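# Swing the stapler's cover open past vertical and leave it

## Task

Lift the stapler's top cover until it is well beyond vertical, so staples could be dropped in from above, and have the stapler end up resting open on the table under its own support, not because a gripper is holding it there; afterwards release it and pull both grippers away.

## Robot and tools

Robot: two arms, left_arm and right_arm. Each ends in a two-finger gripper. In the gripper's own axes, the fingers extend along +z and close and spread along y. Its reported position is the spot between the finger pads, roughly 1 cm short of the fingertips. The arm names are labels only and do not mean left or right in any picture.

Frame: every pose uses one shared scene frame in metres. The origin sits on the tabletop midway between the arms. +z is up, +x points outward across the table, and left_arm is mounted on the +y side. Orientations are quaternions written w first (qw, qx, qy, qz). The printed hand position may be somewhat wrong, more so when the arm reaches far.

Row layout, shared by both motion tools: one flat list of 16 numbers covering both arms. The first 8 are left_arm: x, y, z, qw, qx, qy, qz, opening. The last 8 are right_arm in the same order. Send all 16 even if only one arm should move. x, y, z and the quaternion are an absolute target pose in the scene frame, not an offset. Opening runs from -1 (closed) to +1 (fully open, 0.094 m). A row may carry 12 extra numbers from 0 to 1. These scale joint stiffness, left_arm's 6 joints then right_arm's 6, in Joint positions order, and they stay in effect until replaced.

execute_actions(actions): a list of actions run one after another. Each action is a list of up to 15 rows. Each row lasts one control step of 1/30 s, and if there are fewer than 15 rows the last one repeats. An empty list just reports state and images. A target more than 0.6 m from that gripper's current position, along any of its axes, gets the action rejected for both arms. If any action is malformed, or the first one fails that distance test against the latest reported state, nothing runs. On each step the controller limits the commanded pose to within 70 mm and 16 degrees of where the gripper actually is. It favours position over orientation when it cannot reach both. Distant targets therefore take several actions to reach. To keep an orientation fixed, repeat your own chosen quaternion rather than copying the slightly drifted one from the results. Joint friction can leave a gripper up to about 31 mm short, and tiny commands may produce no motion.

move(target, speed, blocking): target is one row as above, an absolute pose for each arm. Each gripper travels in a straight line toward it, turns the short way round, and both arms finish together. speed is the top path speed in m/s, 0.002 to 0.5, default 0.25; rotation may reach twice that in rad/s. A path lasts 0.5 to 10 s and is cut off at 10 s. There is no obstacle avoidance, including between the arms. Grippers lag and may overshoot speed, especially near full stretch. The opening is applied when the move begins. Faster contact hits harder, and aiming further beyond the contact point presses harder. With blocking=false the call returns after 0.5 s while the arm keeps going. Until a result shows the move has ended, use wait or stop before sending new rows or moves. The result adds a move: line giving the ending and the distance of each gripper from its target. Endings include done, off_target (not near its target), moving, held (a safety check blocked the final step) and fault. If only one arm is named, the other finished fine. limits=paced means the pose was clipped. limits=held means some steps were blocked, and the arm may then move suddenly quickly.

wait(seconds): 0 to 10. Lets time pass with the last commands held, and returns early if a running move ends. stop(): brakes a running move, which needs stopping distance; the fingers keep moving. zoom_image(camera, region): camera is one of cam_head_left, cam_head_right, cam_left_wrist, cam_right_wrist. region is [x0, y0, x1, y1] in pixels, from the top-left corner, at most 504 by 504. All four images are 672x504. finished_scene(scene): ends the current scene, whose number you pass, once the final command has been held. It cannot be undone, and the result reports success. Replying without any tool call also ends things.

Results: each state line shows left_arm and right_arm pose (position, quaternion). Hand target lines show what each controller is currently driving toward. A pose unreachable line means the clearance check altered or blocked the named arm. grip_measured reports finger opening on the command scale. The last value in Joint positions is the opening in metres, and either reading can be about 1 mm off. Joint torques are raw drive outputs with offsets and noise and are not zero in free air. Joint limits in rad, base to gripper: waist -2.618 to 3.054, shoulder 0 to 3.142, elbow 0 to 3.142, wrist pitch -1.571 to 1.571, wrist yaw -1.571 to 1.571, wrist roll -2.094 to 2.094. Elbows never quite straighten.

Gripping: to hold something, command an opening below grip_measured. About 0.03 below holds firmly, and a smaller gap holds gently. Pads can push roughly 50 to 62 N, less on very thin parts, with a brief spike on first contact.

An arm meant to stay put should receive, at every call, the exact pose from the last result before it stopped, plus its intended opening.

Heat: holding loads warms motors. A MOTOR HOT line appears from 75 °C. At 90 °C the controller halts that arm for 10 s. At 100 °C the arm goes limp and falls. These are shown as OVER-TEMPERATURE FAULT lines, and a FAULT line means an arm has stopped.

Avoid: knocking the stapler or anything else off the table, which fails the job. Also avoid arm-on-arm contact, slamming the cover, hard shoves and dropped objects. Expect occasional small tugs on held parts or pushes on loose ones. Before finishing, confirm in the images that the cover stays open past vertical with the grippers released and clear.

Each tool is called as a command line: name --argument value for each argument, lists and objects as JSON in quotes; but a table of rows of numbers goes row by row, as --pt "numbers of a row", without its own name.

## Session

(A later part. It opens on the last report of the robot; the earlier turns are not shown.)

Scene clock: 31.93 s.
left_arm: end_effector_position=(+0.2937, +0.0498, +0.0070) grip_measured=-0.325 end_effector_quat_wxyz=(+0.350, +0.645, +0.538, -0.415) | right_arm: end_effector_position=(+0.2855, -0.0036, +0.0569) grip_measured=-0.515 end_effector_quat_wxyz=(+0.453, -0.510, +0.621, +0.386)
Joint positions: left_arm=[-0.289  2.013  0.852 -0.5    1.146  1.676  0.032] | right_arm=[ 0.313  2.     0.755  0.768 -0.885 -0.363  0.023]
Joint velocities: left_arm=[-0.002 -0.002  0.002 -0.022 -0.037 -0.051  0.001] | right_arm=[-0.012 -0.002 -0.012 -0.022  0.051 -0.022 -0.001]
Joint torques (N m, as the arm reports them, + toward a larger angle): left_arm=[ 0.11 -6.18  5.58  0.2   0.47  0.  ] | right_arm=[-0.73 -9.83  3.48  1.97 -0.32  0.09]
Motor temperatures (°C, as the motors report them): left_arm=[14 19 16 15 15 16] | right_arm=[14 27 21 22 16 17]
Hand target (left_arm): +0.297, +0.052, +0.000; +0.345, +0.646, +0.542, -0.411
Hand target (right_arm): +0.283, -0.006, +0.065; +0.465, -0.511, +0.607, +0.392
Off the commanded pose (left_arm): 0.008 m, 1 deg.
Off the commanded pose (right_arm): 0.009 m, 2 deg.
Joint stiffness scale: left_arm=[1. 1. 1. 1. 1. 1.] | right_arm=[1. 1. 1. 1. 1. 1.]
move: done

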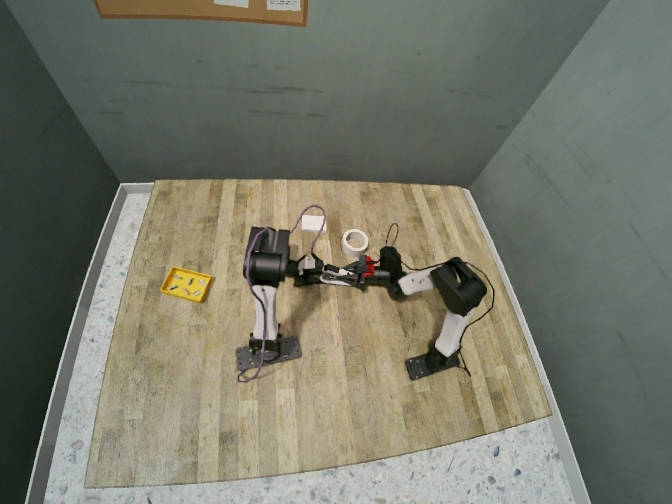

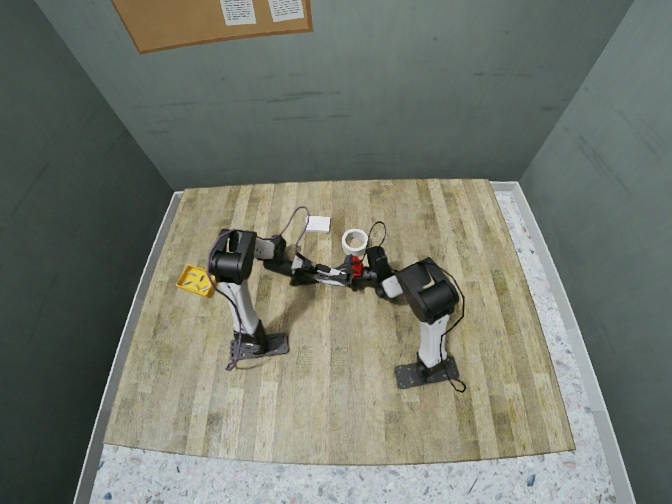

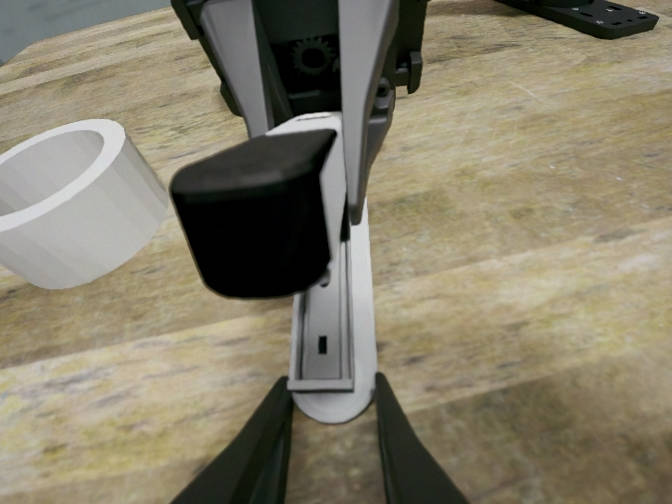

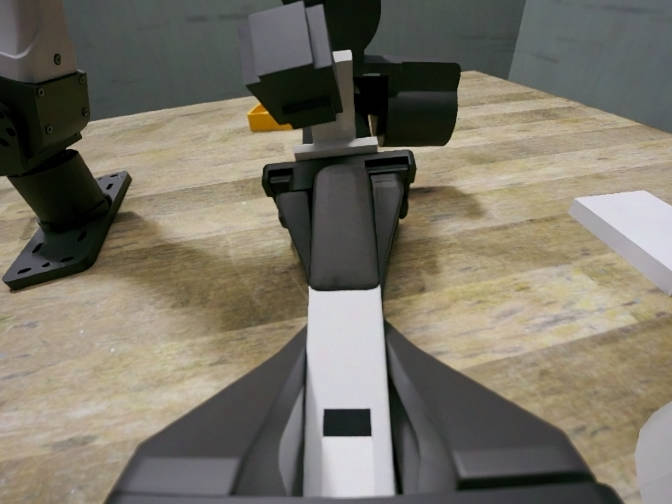

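On the rounded nose; advance 1 cm and regrip.

move --target '[0.294,0.038,0.005,0.345,0.646,0.542,-0.411,-0.1,0.283,-0.006,0.065,0.466,-0.51,0.607,0.392,-0.52]' --speed 0.02

move --target '[0.294,0.038,-0.002,0.345,0.646,0.542,-0.411,-0.33,0.283,-0.006,0.065,0.466,-0.51,0.607,0.392,-0.515]'

move --target '[0.294,0.038,-0.008,0.345,0.646,0.542,-0.411,-0.33,0.28,-0.032,0.092,0.466,-0.51,0.607,0.392,-0.515]' --speed 0.03

zoom_image --camera "cam_head_left" --region '[240,200,400,320]'

Scene clock: 34.33 s.
left_arm: end_effector_position=(+0.2967, +0.0394, +0.0067) grip_measured=-0.102 end_effector_quat_wxyz=(+0.344, +0.639, +0.545, -0.420) | right_arm: end_effector_position=(+0.2858, -0.0035, +0.0572) grip_measured=-0.515 end_effector_quat_wxyz=(+0.454, -0.510, +0.620, +0.386)
Joint positions: left_arm=[-0.324  2.013  0.852 -0.431  1.147  1.575  0.042] | right_arm=[ 0.313  2.     0.755  0.77  -0.884 -0.363  0.023]
Joint velocities: left_arm=[-0.032  0.007  0.002  0.007 -0.022 -0.066  0.   ] | right_arm=[ 0.012 -0.002  0.012  0.037  0.007 -0.007  0.   ]
Joint torques (N m, as the arm reports them, + toward a larger angle): left_arm=[-0.92 -8.83  2.66  0.69  0.43 -0.12] | right_arm=[-0.73 -9.81  3.49  1.93 -0.33  0.09]
Motor temperatures (°C, as the motors report them): left_arm=[14 19 16 15 15 16] | right_arm=[14 27 21 23 16 17]
Hand target (left_arm): +0.294, +0.038, +0.005; +0.345, +0.647, +0.542, -0.411
Hand target (right_arm): +0.283, -0.006, +0.065; +0.465, -0.511, +0.607, +0.392
Off the commanded pose (left_arm): 0.003 m, 1 deg.
Off the commanded pose (right_arm): 0.009 m, 2 deg.
Joint stiffness scale: left_arm=[1. 1. 1. 1. 1. 1.] | right_arm=[1. 1. 1. 1. 1. 1.]
move: done

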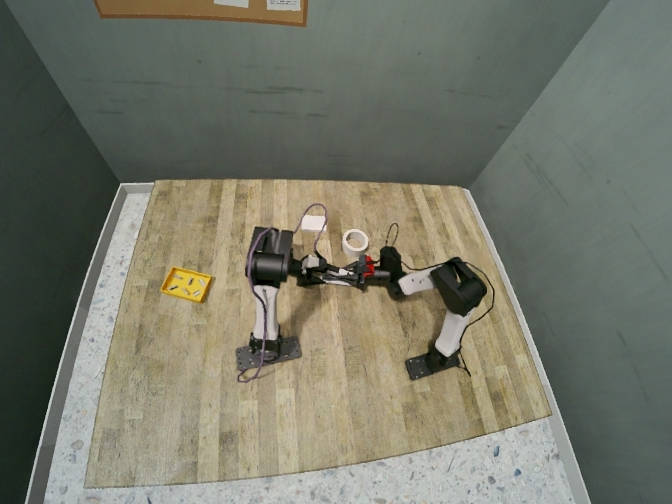

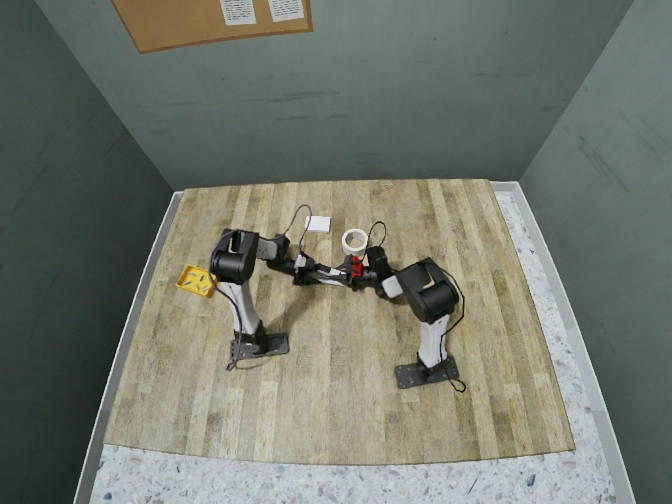

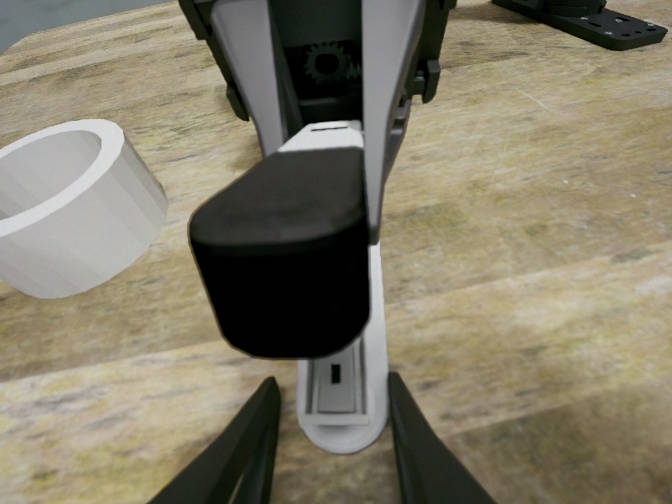

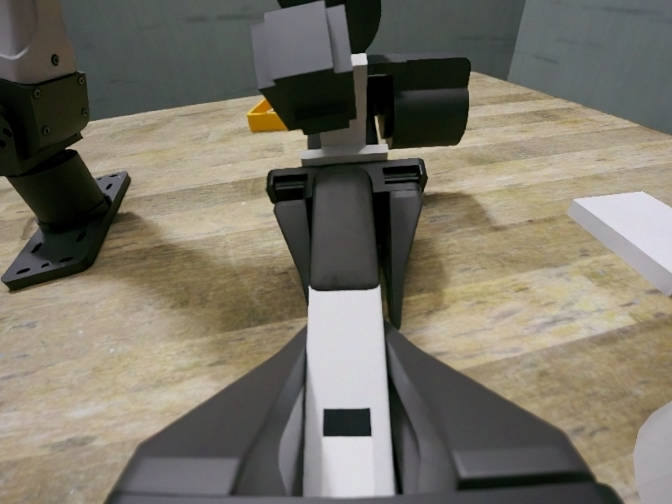

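Scene clock: 35.03 s.
left_arm: end_effector_position=(+0.2961, +0.0391, +0.0063) grip_measured=-0.300 end_effector_quat_wxyz=(+0.347, +0.638, +0.544, -0.421) | right_arm: end_effector_position=(+0.2878, -0.0039, +0.0579) grip_measured=-0.512 end_effector_quat_wxyz=(+0.458, -0.509, +0.620, +0.382)
Joint positions: left_arm=[-0.324  2.013  0.844 -0.415  1.153  1.568  0.033] | right_arm=[ 0.312  2.     0.755  0.777 -0.876 -0.363  0.023]
Joint velocities: left_arm=[-0.002 -0.002  0.007  0.022 -0.037 -0.007 -0.001] | right_arm=[-0.002  0.002  0.012  0.081 -0.051  0.037  0.   ]
Joint torques (N m, as the arm reports them, + toward a larger angle): left_arm=[-0.91 -7.26  3.06  0.83  0.36 -0.06] | right_arm=[-0.63 -9.81  3.51  1.89 -0.39  0.09]
Motor temperatures (°C, as the motors report them): left_arm=[14 19 16 15 15 16] | right_arm=[14 27 21 23 16 17]
Hand target (left_arm): +0.294, +0.038, -0.002; +0.345, +0.647, +0.542, -0.412
Hand target (right_arm): +0.283, -0.006, +0.065; +0.465, -0.511, +0.607, +0.392
Off the commanded pose (left_arm): 0.009 m, 2 deg.
Off the commanded pose (right_arm): 0.009 m, 2 deg.
Joint stiffness scale: left_arm=[1. 1. 1. 1. 1. 1.] | right_arm=[1. 1. 1. 1. 1. 1.]
move: done

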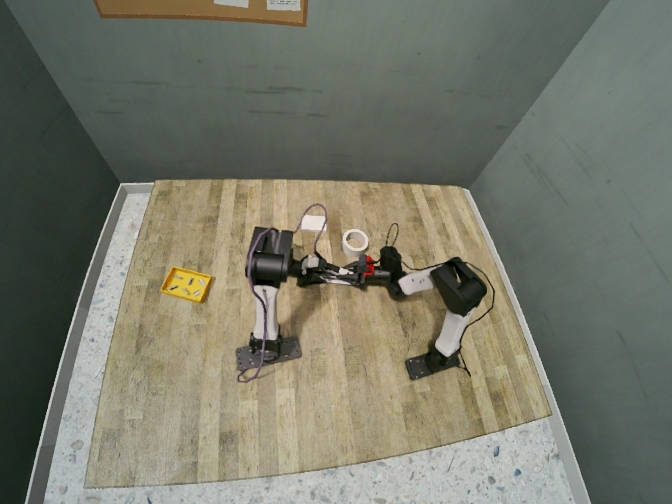

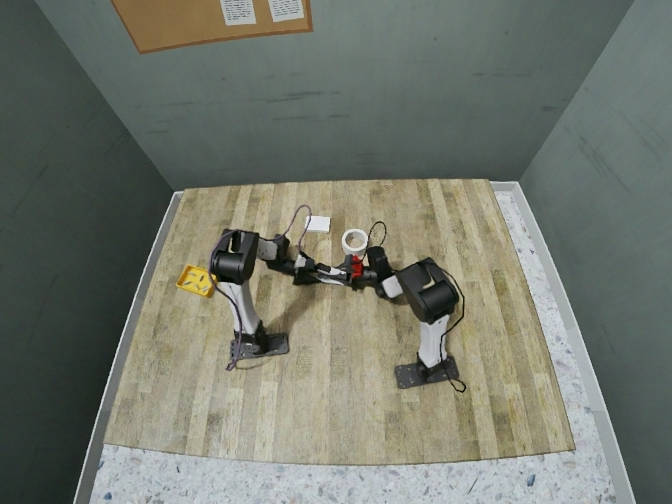

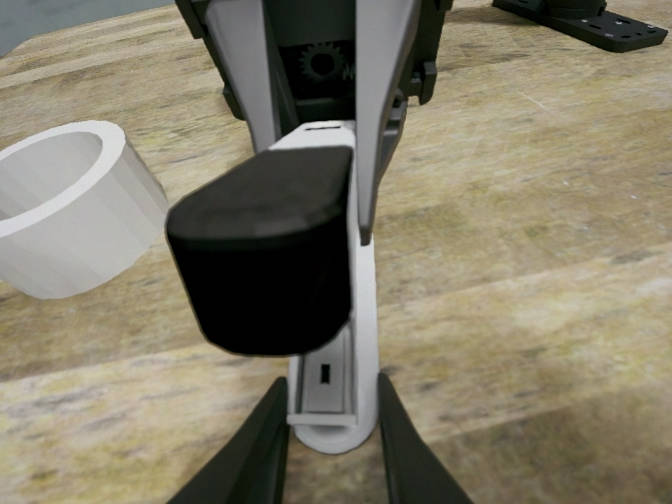

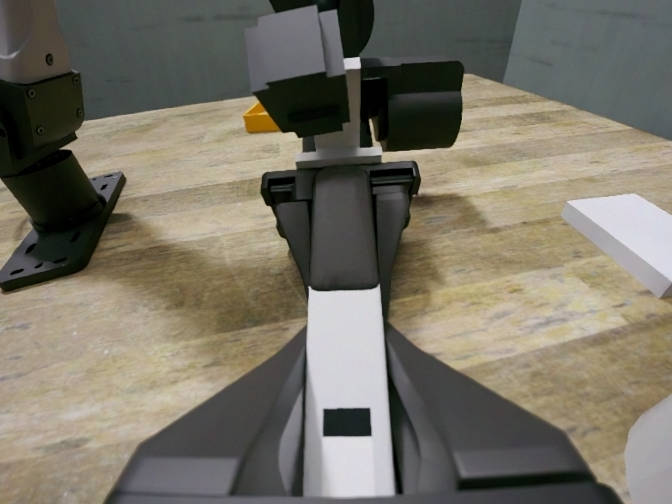

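Scene clock: 36.80 s.
left_arm: end_effector_position=(+0.2973, +0.0348, +0.0065) grip_measured=-0.300 end_effector_quat_wxyz=(+0.353, +0.639, +0.537, -0.423) | right_arm: end_effector_position=(+0.2844, -0.0244, +0.0826) grip_measured=-0.511 end_effector_quat_wxyz=(+0.460, -0.510, +0.615, +0.387)
Joint positions: left_arm=[-0.335  2.021  0.844 -0.384  1.167  1.556  0.033] | right_arm=[ 0.255  1.883  0.73   0.664 -0.94  -0.4    0.023]
Joint velocities: left_arm=[-0.007 -0.002 -0.012 -0.037 -0.022  0.081  0.001] | right_arm=[-0.002 -0.007  0.022  0.066 -0.051 -0.095  0.   ]
Joint torques (N m, as the arm reports them, + toward a larger angle): left_arm=[-0.17 -6.34  2.62  0.8   0.27  0.04] | right_arm=[ -1.76 -10.92   3.77   1.53  -0.39   0.  ]
Motor temperatures (°C, as the motors report them): left_arm=[14 19 16 15 15 16] | right_arm=[14 28 21 23 16 17]
Hand target (left_arm): +0.294, +0.038, -0.007; +0.345, +0.647, +0.542, -0.412
Hand target (right_arm): +0.280, -0.031, +0.091; +0.466, -0.510, +0.607, +0.393
Off the commanded pose (left_arm): 0.015 m, 2 deg.
Off the commanded pose (right_arm): 0.013 m, 1 deg.
Joint stiffness scale: left_arm=[1. 1. 1. 1. 1. 1.] | right_arm=[1. 1. 1. 1. 1. 1.]
move: off_target (left_arm, right_arm)

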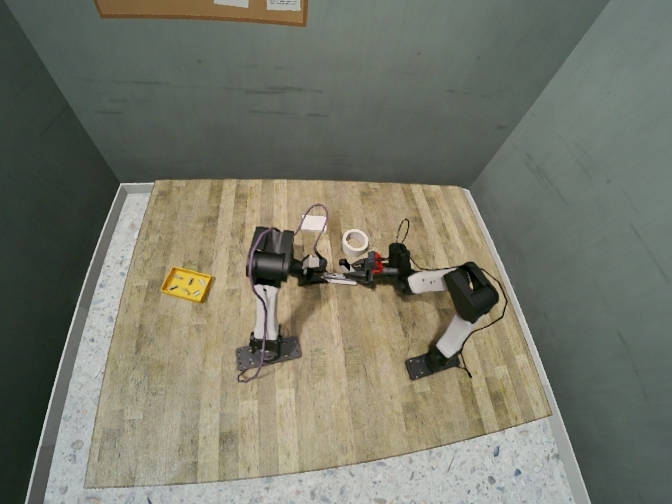

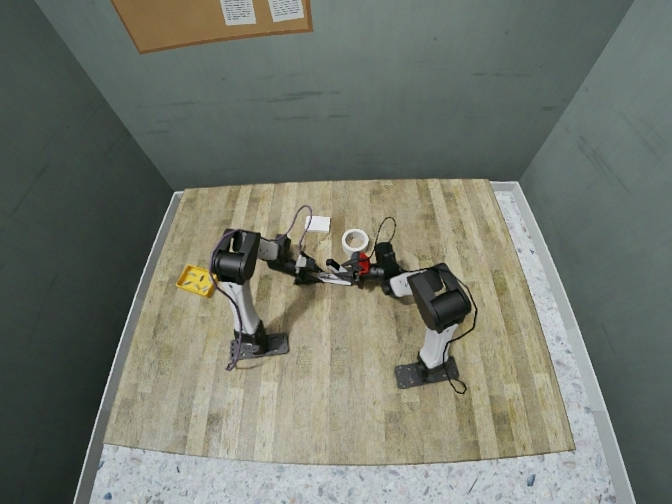

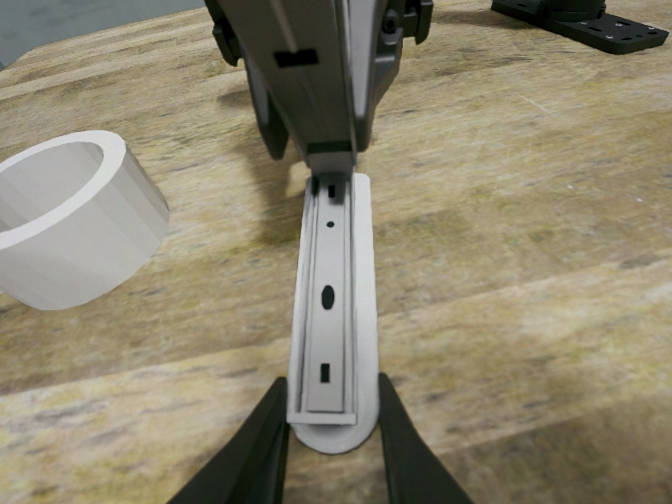

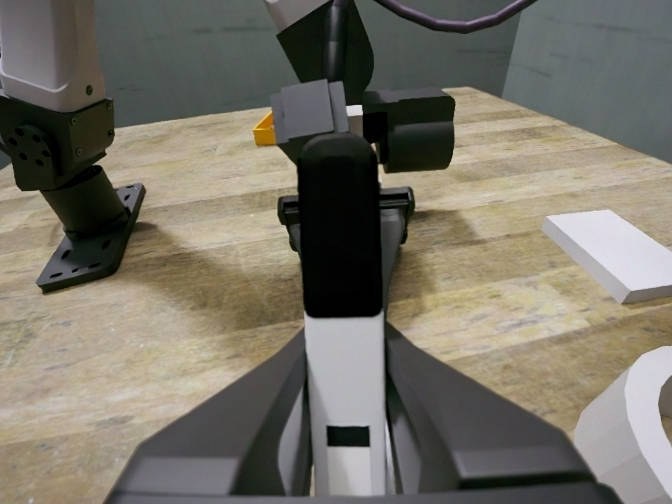

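Region (240, 200, 400, 320) of cam_head_left's 672x504 image, scaled by 3.150, with more detail than that image has; it fills the top 378 rows of this view, and the rest is white.

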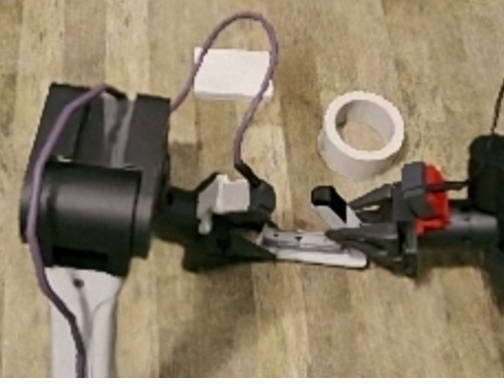

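move --target '[0.294,0.038,-0.008,0.345,0.646,0.542,-0.411,-0.33,0.274,-0.065,0.102,0.466,-0.51,0.607,0.392,-0.515]' --speed 0.03

move --target '[0.294,0.038,-0.008,0.345,0.646,0.542,-0.411,-0.33,0.269,-0.095,0.095,0.466,-0.51,0.607,0.392,-0.515]' --speed 0.03

zoom_image --camera "cam_head_left" --region '[280,200,440,320]'

Scene clock: 39.07 s.
left_arm: end_effector_position=(+0.2959, +0.0311, +0.0091) grip_measured=-0.300 end_effector_quat_wxyz=(+0.355, +0.636, +0.533, -0.430) | right_arm: end_effector_position=(+0.2775, -0.0547, +0.0937) grip_measured=-0.510 end_effector_quat_wxyz=(+0.458, -0.512, +0.613, +0.389)
Joint positions: left_arm=[-0.345  2.021  0.844 -0.378  1.183  1.546  0.033] | right_arm=[ 0.169  1.789  0.691  0.54  -1.022 -0.481  0.023]
Joint velocities: left_arm=[ 0.002 -0.012 -0.007  0.022 -0.007  0.007  0.   ] | right_arm=[-0.012  0.002 -0.007 -0.051  0.007 -0.081 -0.   ]
Joint torques (N m, as the arm reports them, + toward a larger angle): left_arm=[ 0.46 -6.64  2.59  0.74  0.05  0.15] | right_arm=[ -2.49 -10.3    3.99   1.42  -0.46  -0.09]
Motor temperatures (°C, as the motors report them): left_arm=[14 19 16 15 15 16] | right_arm=[14 28 21 23 16 17]
Hand target (left_arm): +0.293, +0.038, -0.007; +0.345, +0.647, +0.542, -0.412
Hand target (right_arm): +0.274, -0.064, +0.102; +0.466, -0.510, +0.607, +0.393
Off the commanded pose (left_arm): 0.019 m, 3 deg.
Off the commanded pose (right_arm): 0.014 m, 1 deg.
Joint stiffness scale: left_arm=[1. 1. 1. 1. 1. 1.] | right_arm=[1. 1. 1. 1. 1. 1.]
move: off_target (left_arm, right_arm)

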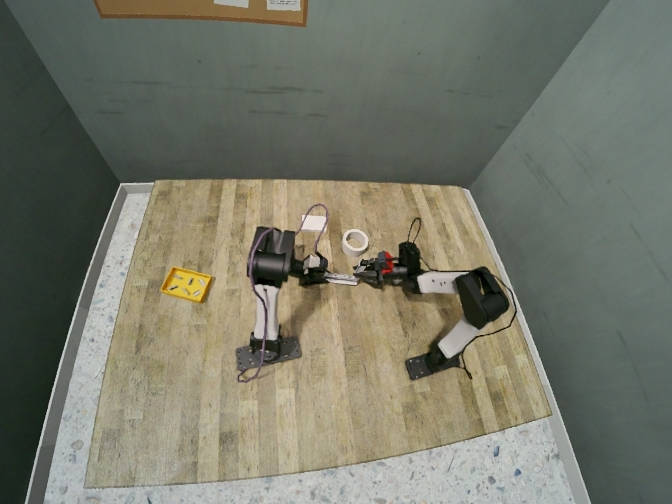

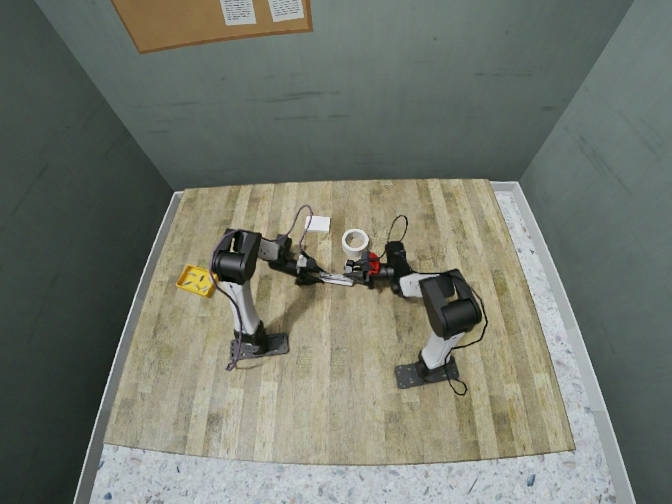

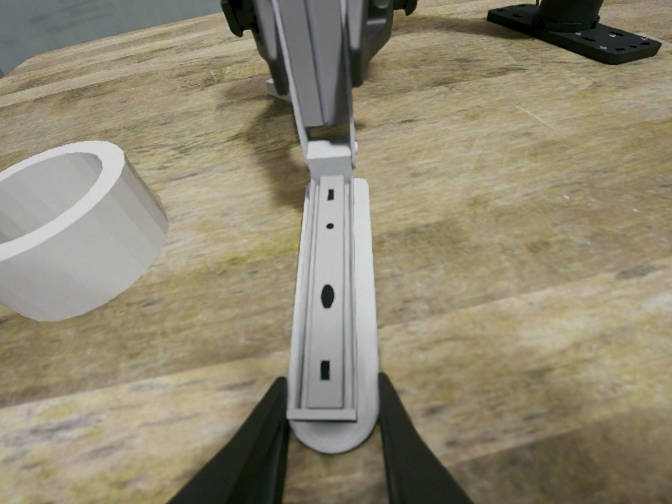

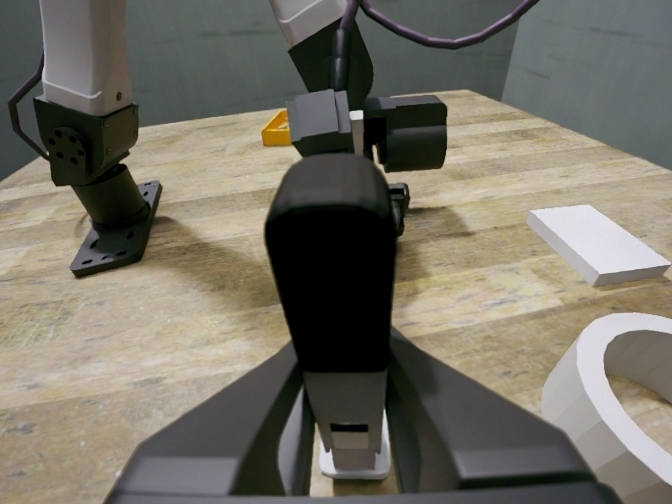

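Scene clock: 40.67 s.
left_arm: end_effector_position=(+0.2941, +0.0272, +0.0115) grip_measured=-0.300 end_effector_quat_wxyz=(+0.356, +0.634, +0.530, -0.437) | right_arm: end_effector_position=(+0.2725, -0.0804, +0.0890) grip_measured=-0.510 end_effector_quat_wxyz=(+0.459, -0.515, +0.609, +0.391)
Joint positions: left_arm=[-0.356  2.021  0.844 -0.371  1.197  1.532  0.033] | right_arm=[ 0.088  1.769  0.663  0.463 -1.098 -0.584  0.023]
Joint velocities: left_arm=[ 0.017  0.002  0.002 -0.022 -0.022  0.007 -0.   ] | right_arm=[ 0.012 -0.007  0.012 -0.022 -0.022 -0.022  0.001]
Joint torques (N m, as the arm reports them, + toward a larger angle): left_arm=[ 1.16 -6.69  2.48  0.68 -0.12  0.26] | right_arm=[ -3.75 -10.06   3.6    1.22  -0.52  -0.17]
Motor temperatures (°C, as the motors report them): left_arm=[14 19 16 15 15 16] | right_arm=[14 28 21 22 16 17]
Hand target (left_arm): +0.293, +0.038, -0.007; +0.344, +0.646, +0.542, -0.412
Hand target (right_arm): +0.270, -0.094, +0.095; +0.466, -0.510, +0.607, +0.393
Off the commanded pose (left_arm): 0.022 m, 4 deg.
Off the commanded pose (right_arm): 0.016 m, 1 deg.
Joint stiffness scale: left_arm=[1. 1. 1. 1. 1. 1.] | right_arm=[1. 1. 1. 1. 1. 1.]
move: off_target (left_arm, right_arm)

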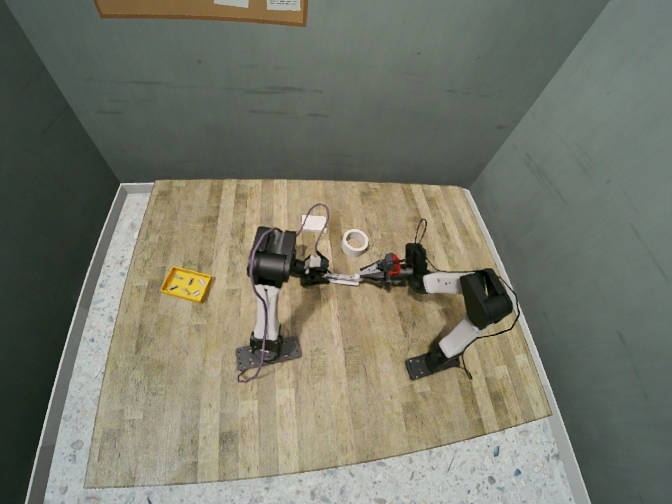

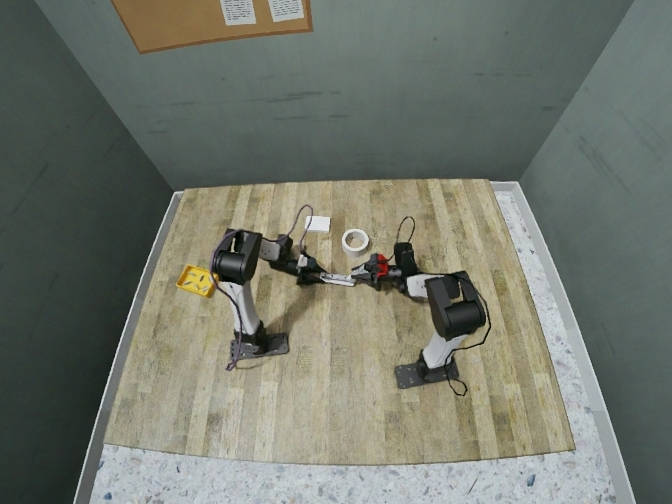

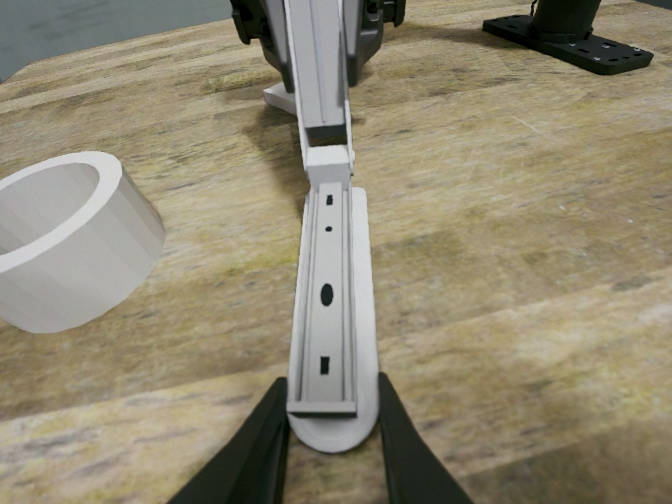

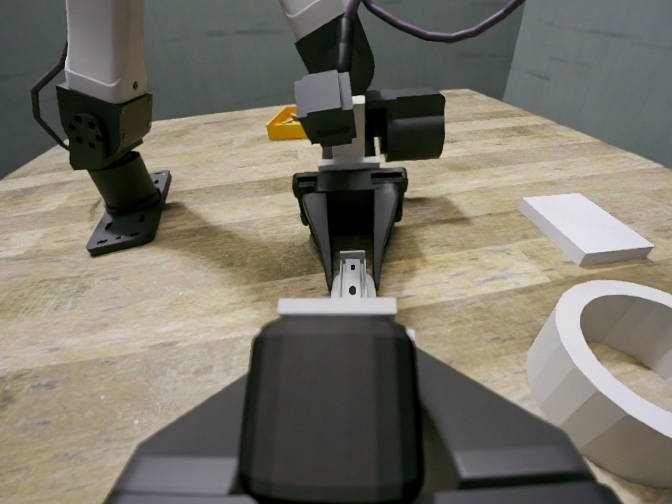

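Region (280, 200, 440, 320) of cam_head_left's 672x504 image, scaled by 3.150, with more detail than that image has; it fills the top 378 rows of this view, and the rest is white.

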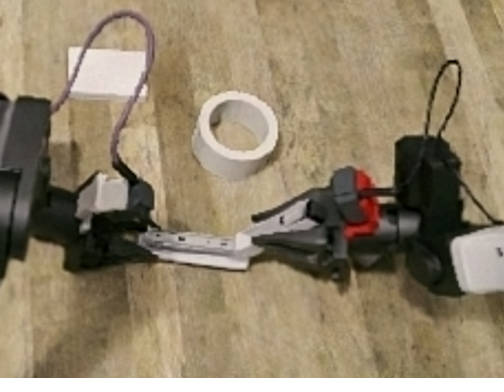

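move --target '[0.294,0.03,0.002,0.355,0.635,0.532,-0.433,-0.33,0.272,-0.082,0.09,0.459,-0.515,0.609,0.391,0.2]'

move --target '[0.294,0.03,0.005,0.355,0.635,0.532,-0.433,0.2,0.255,-0.19,0.16,0.356,-0.569,0.678,0.299,0.2]' --speed 0.12

move --target '[0.31,0.16,0.08,0.297,0.679,0.57,-0.354,0.2,0.25,-0.23,0.17,0.356,-0.569,0.678,0.299,0.2]' --speed 0.2

zoom_image --camera "cam_head_left" --region '[280,200,440,320]'

Scene clock: 41.97 s.
left_arm: end_effector_position=(+0.2945, +0.0289, +0.0066) grip_measured=-0.300 end_effector_quat_wxyz=(+0.349, +0.638, +0.535, -0.430) | right_arm: end_effector_position=(+0.2718, -0.0802, +0.0884) grip_measured=+0.198 end_effector_quat_wxyz=(+0.457, -0.516, +0.609, +0.392)
Joint positions: left_arm=[-0.356  2.025  0.844 -0.369  1.174  1.533  0.033] | right_arm=[ 0.089  1.768  0.663  0.458 -1.098 -0.587  0.056]
Joint velocities: left_arm=[ 0.002  0.007 -0.007  0.007  0.022 -0.022 -0.   ] | right_arm=[-0.002  0.002 -0.027 -0.022  0.022 -0.051 -0.001]
Joint torques (N m, as the arm reports them, + toward a larger angle): left_arm=[ 0.2  -6.6   3.71  0.7   0.75  0.05] | right_arm=[-0.43 -7.9   5.36  1.32 -0.23 -0.04]
Motor temperatures (°C, as the motors report them): left_arm=[14 19 16 15 15 16] | right_arm=[14 28 21 22 16 17]
Hand target (left_arm): +0.294, +0.030, +0.002; +0.355, +0.635, +0.532, -0.433
Hand target (right_arm): +0.272, -0.082, +0.090; +0.459, -0.515, +0.609, +0.391
Off the commanded pose (left_arm): 0.005 m, 1 deg.
Off the commanded pose (right_arm): 0.002 m, 0 deg.
Joint stiffness scale: left_arm=[1. 1. 1. 1. 1. 1.] | right_arm=[1. 1. 1. 1. 1. 1.]
move: done

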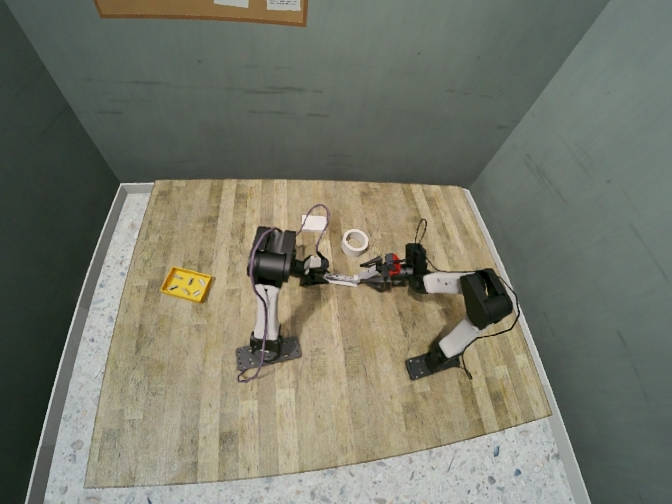

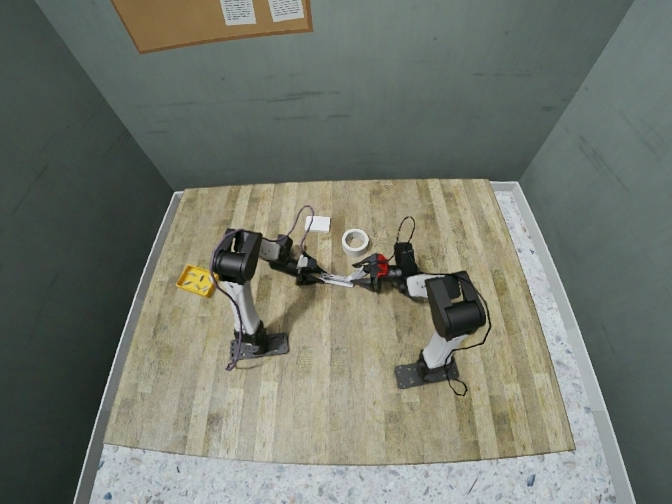

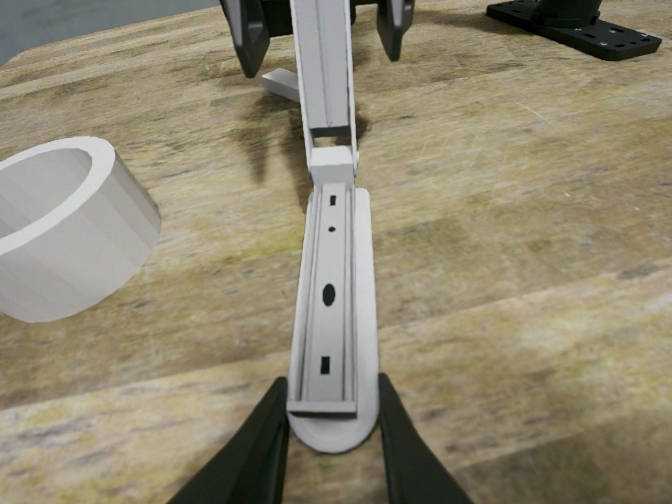

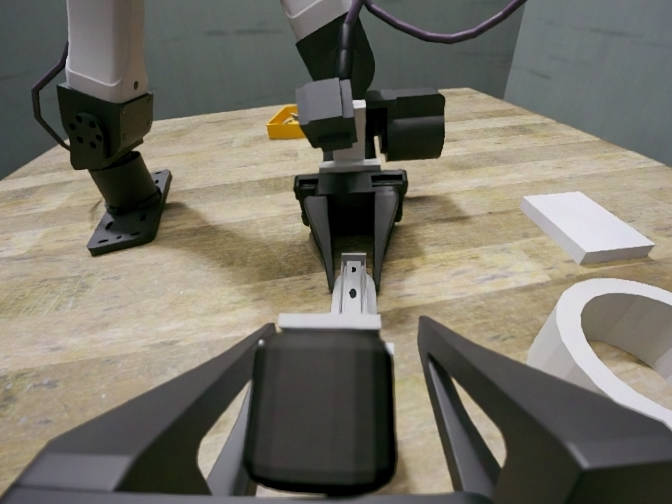

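Scene clock: 44.03 s.
left_arm: end_effector_position=(+0.2945, +0.0287, +0.0069) grip_measured=+0.198 end_effector_quat_wxyz=(+0.350, +0.638, +0.534, -0.430) | right_arm: end_effector_position=(+0.2460, -0.1862, +0.1562) grip_measured=+0.198 end_effector_quat_wxyz=(+0.350, -0.569, +0.678, +0.308)
Joint positions: left_arm=[-0.356  2.025  0.844 -0.369  1.176  1.534  0.056] | right_arm=[-0.201  1.533  1.092 -1.002 -0.965 -1.393  0.056]
Joint velocities: left_arm=[ 0.002 -0.012  0.002  0.007 -0.051  0.007 -0.   ] | right_arm=[ 0.007  0.012 -0.017  0.007 -0.022  0.037 -0.   ]
Joint torques (N m, as the arm reports them, + toward a larger angle): left_arm=[ 0.19 -7.24  3.89  0.55  0.73  0.02] | right_arm=[-0.86 -5.16  9.08  0.43 -0.32 -0.12]
Motor temperatures (°C, as the motors report them): left_arm=[14 20 16 15 15 16] | right_arm=[14 28 22 22 16 17]
Hand target (left_arm): +0.294, +0.030, +0.005; +0.355, +0.635, +0.532, -0.433
Hand target (right_arm): +0.253, -0.190, +0.160; +0.354, -0.571, +0.677, +0.301
Off the commanded pose (left_arm): 0.002 m, 1 deg.
Off the commanded pose (right_arm): 0.010 m, 1 deg.
Joint stiffness scale: left_arm=[1. 1. 1. 1. 1. 1.] | right_arm=[1. 1. 1. 1. 1. 1.]
move: done

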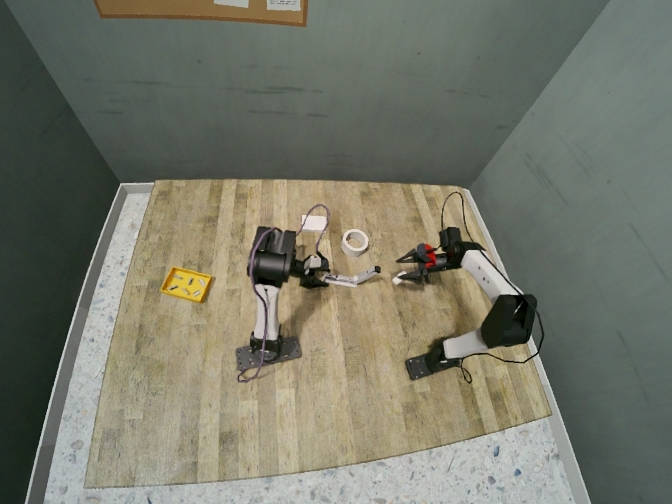

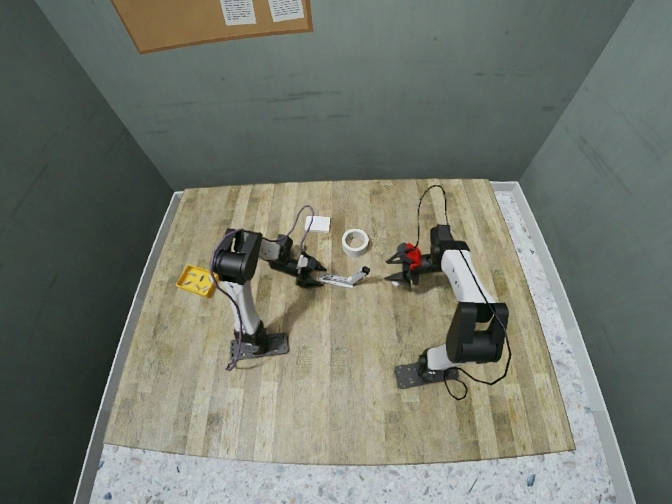

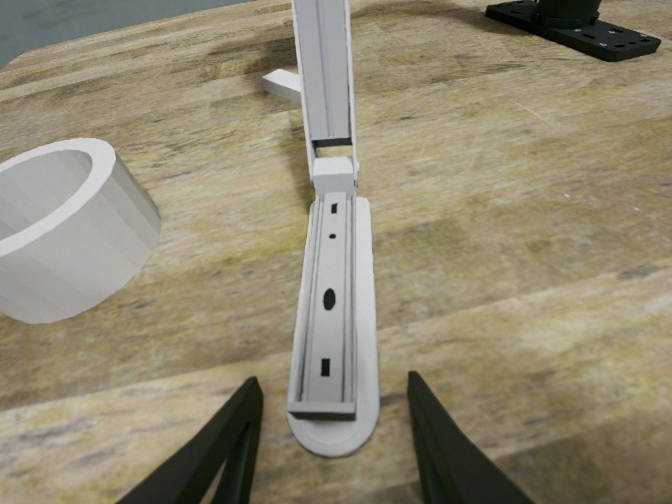

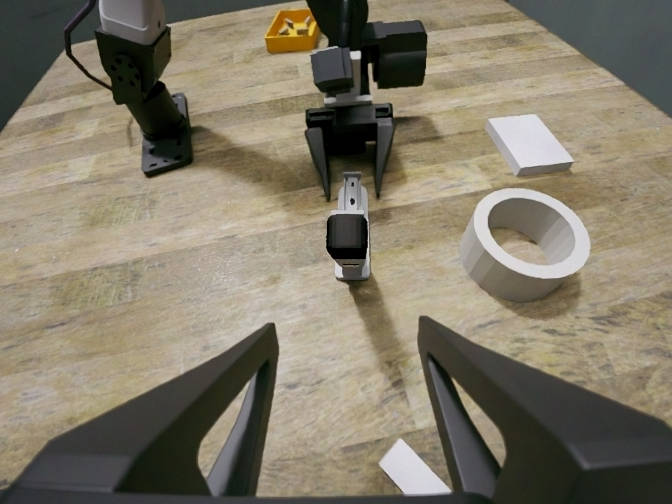

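Scene clock: 45.50 s.
left_arm: end_effector_position=(+0.3084, +0.1571, +0.0720) grip_measured=+0.198 end_effector_quat_wxyz=(+0.290, +0.664, +0.592, -0.353) | right_arm: end_effector_position=(+0.2438, -0.2255, +0.1652) grip_measured=+0.198 end_effector_quat_wxyz=(+0.350, -0.568, +0.679, +0.306)
Joint positions: left_arm=[ 0.031  1.888  1.13  -1.247  0.873  2.075  0.056] | right_arm=[-0.346  1.593  1.19  -1.244 -0.965 -1.64   0.056]
Joint velocities: left_arm=[-0.017 -0.012  0.002  0.022 -0.051  0.081  0.   ] | right_arm=[-0.017 -0.002 -0.017  0.066 -0.022  0.022 -0.001]
Joint torques (N m, as the arm reports them, + toward a larger angle): left_arm=[-0.32 -9.03  7.26 -0.88  0.46  0.02] | right_arm=[-0.84 -5.55  8.78  0.09 -0.4  -0.16]
Motor temperatures (°C, as the motors report them): left_arm=[14 20 16 15 15 16] | right_arm=[14 27 22 22 16 17]
Hand target (left_arm): +0.310, +0.158, +0.081; +0.293, +0.671, +0.588, -0.344
Hand target (right_arm): +0.250, -0.229, +0.171; +0.356, -0.569, +0.677, +0.301
Off the commanded pose (left_arm): 0.009 m, 3 deg.
Off the commanded pose (right_arm): 0.009 m, 1 deg.
Joint stiffness scale: left_arm=[1. 1. 1. 1. 1. 1.] | right_arm=[1. 1. 1. 1. 1. 1.]
joint sent to its limit (left arm) — the command would take joint 6 (wrist roll) past its upper limit, so that joint was sent only as far as its limit.
move: off_target (left_arm)

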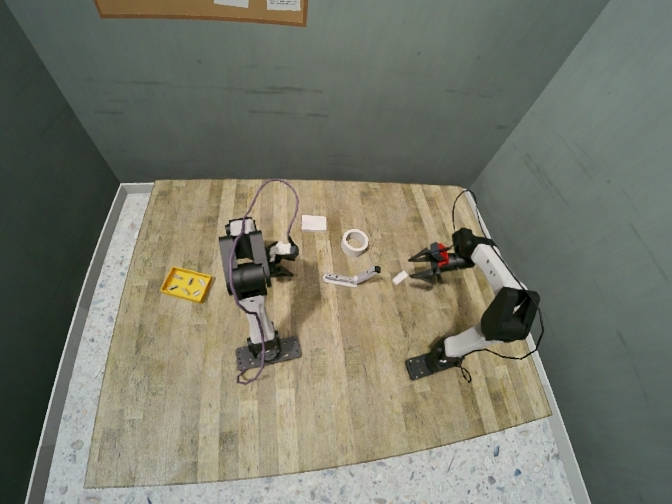

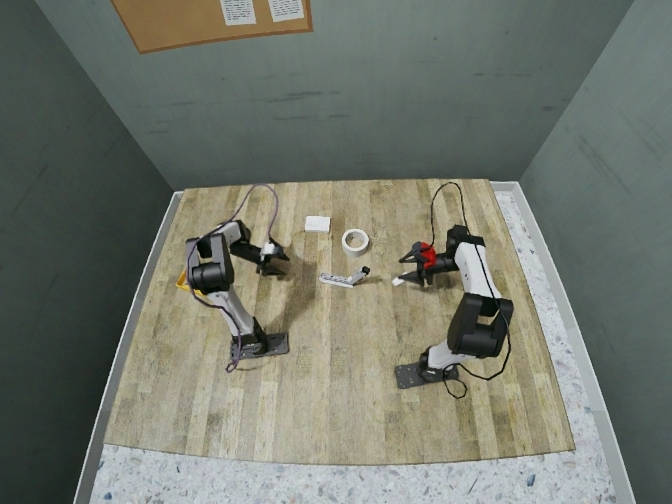

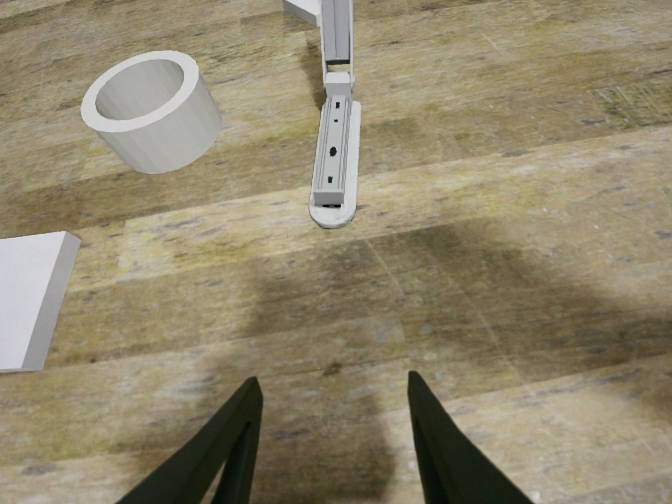

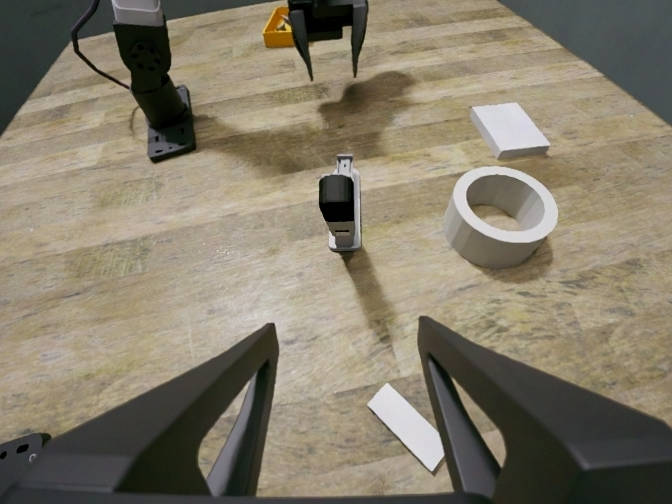

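Region (280, 200, 440, 320) of cam_head_left's 672x504 image, scaled by 3.150, with more detail than that image has; it fills the top 378 rows of this view, and the rest is white.

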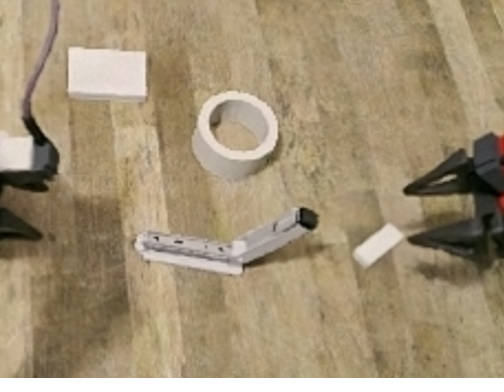

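finished_scene --scene 2

The scene is finished: the task was done.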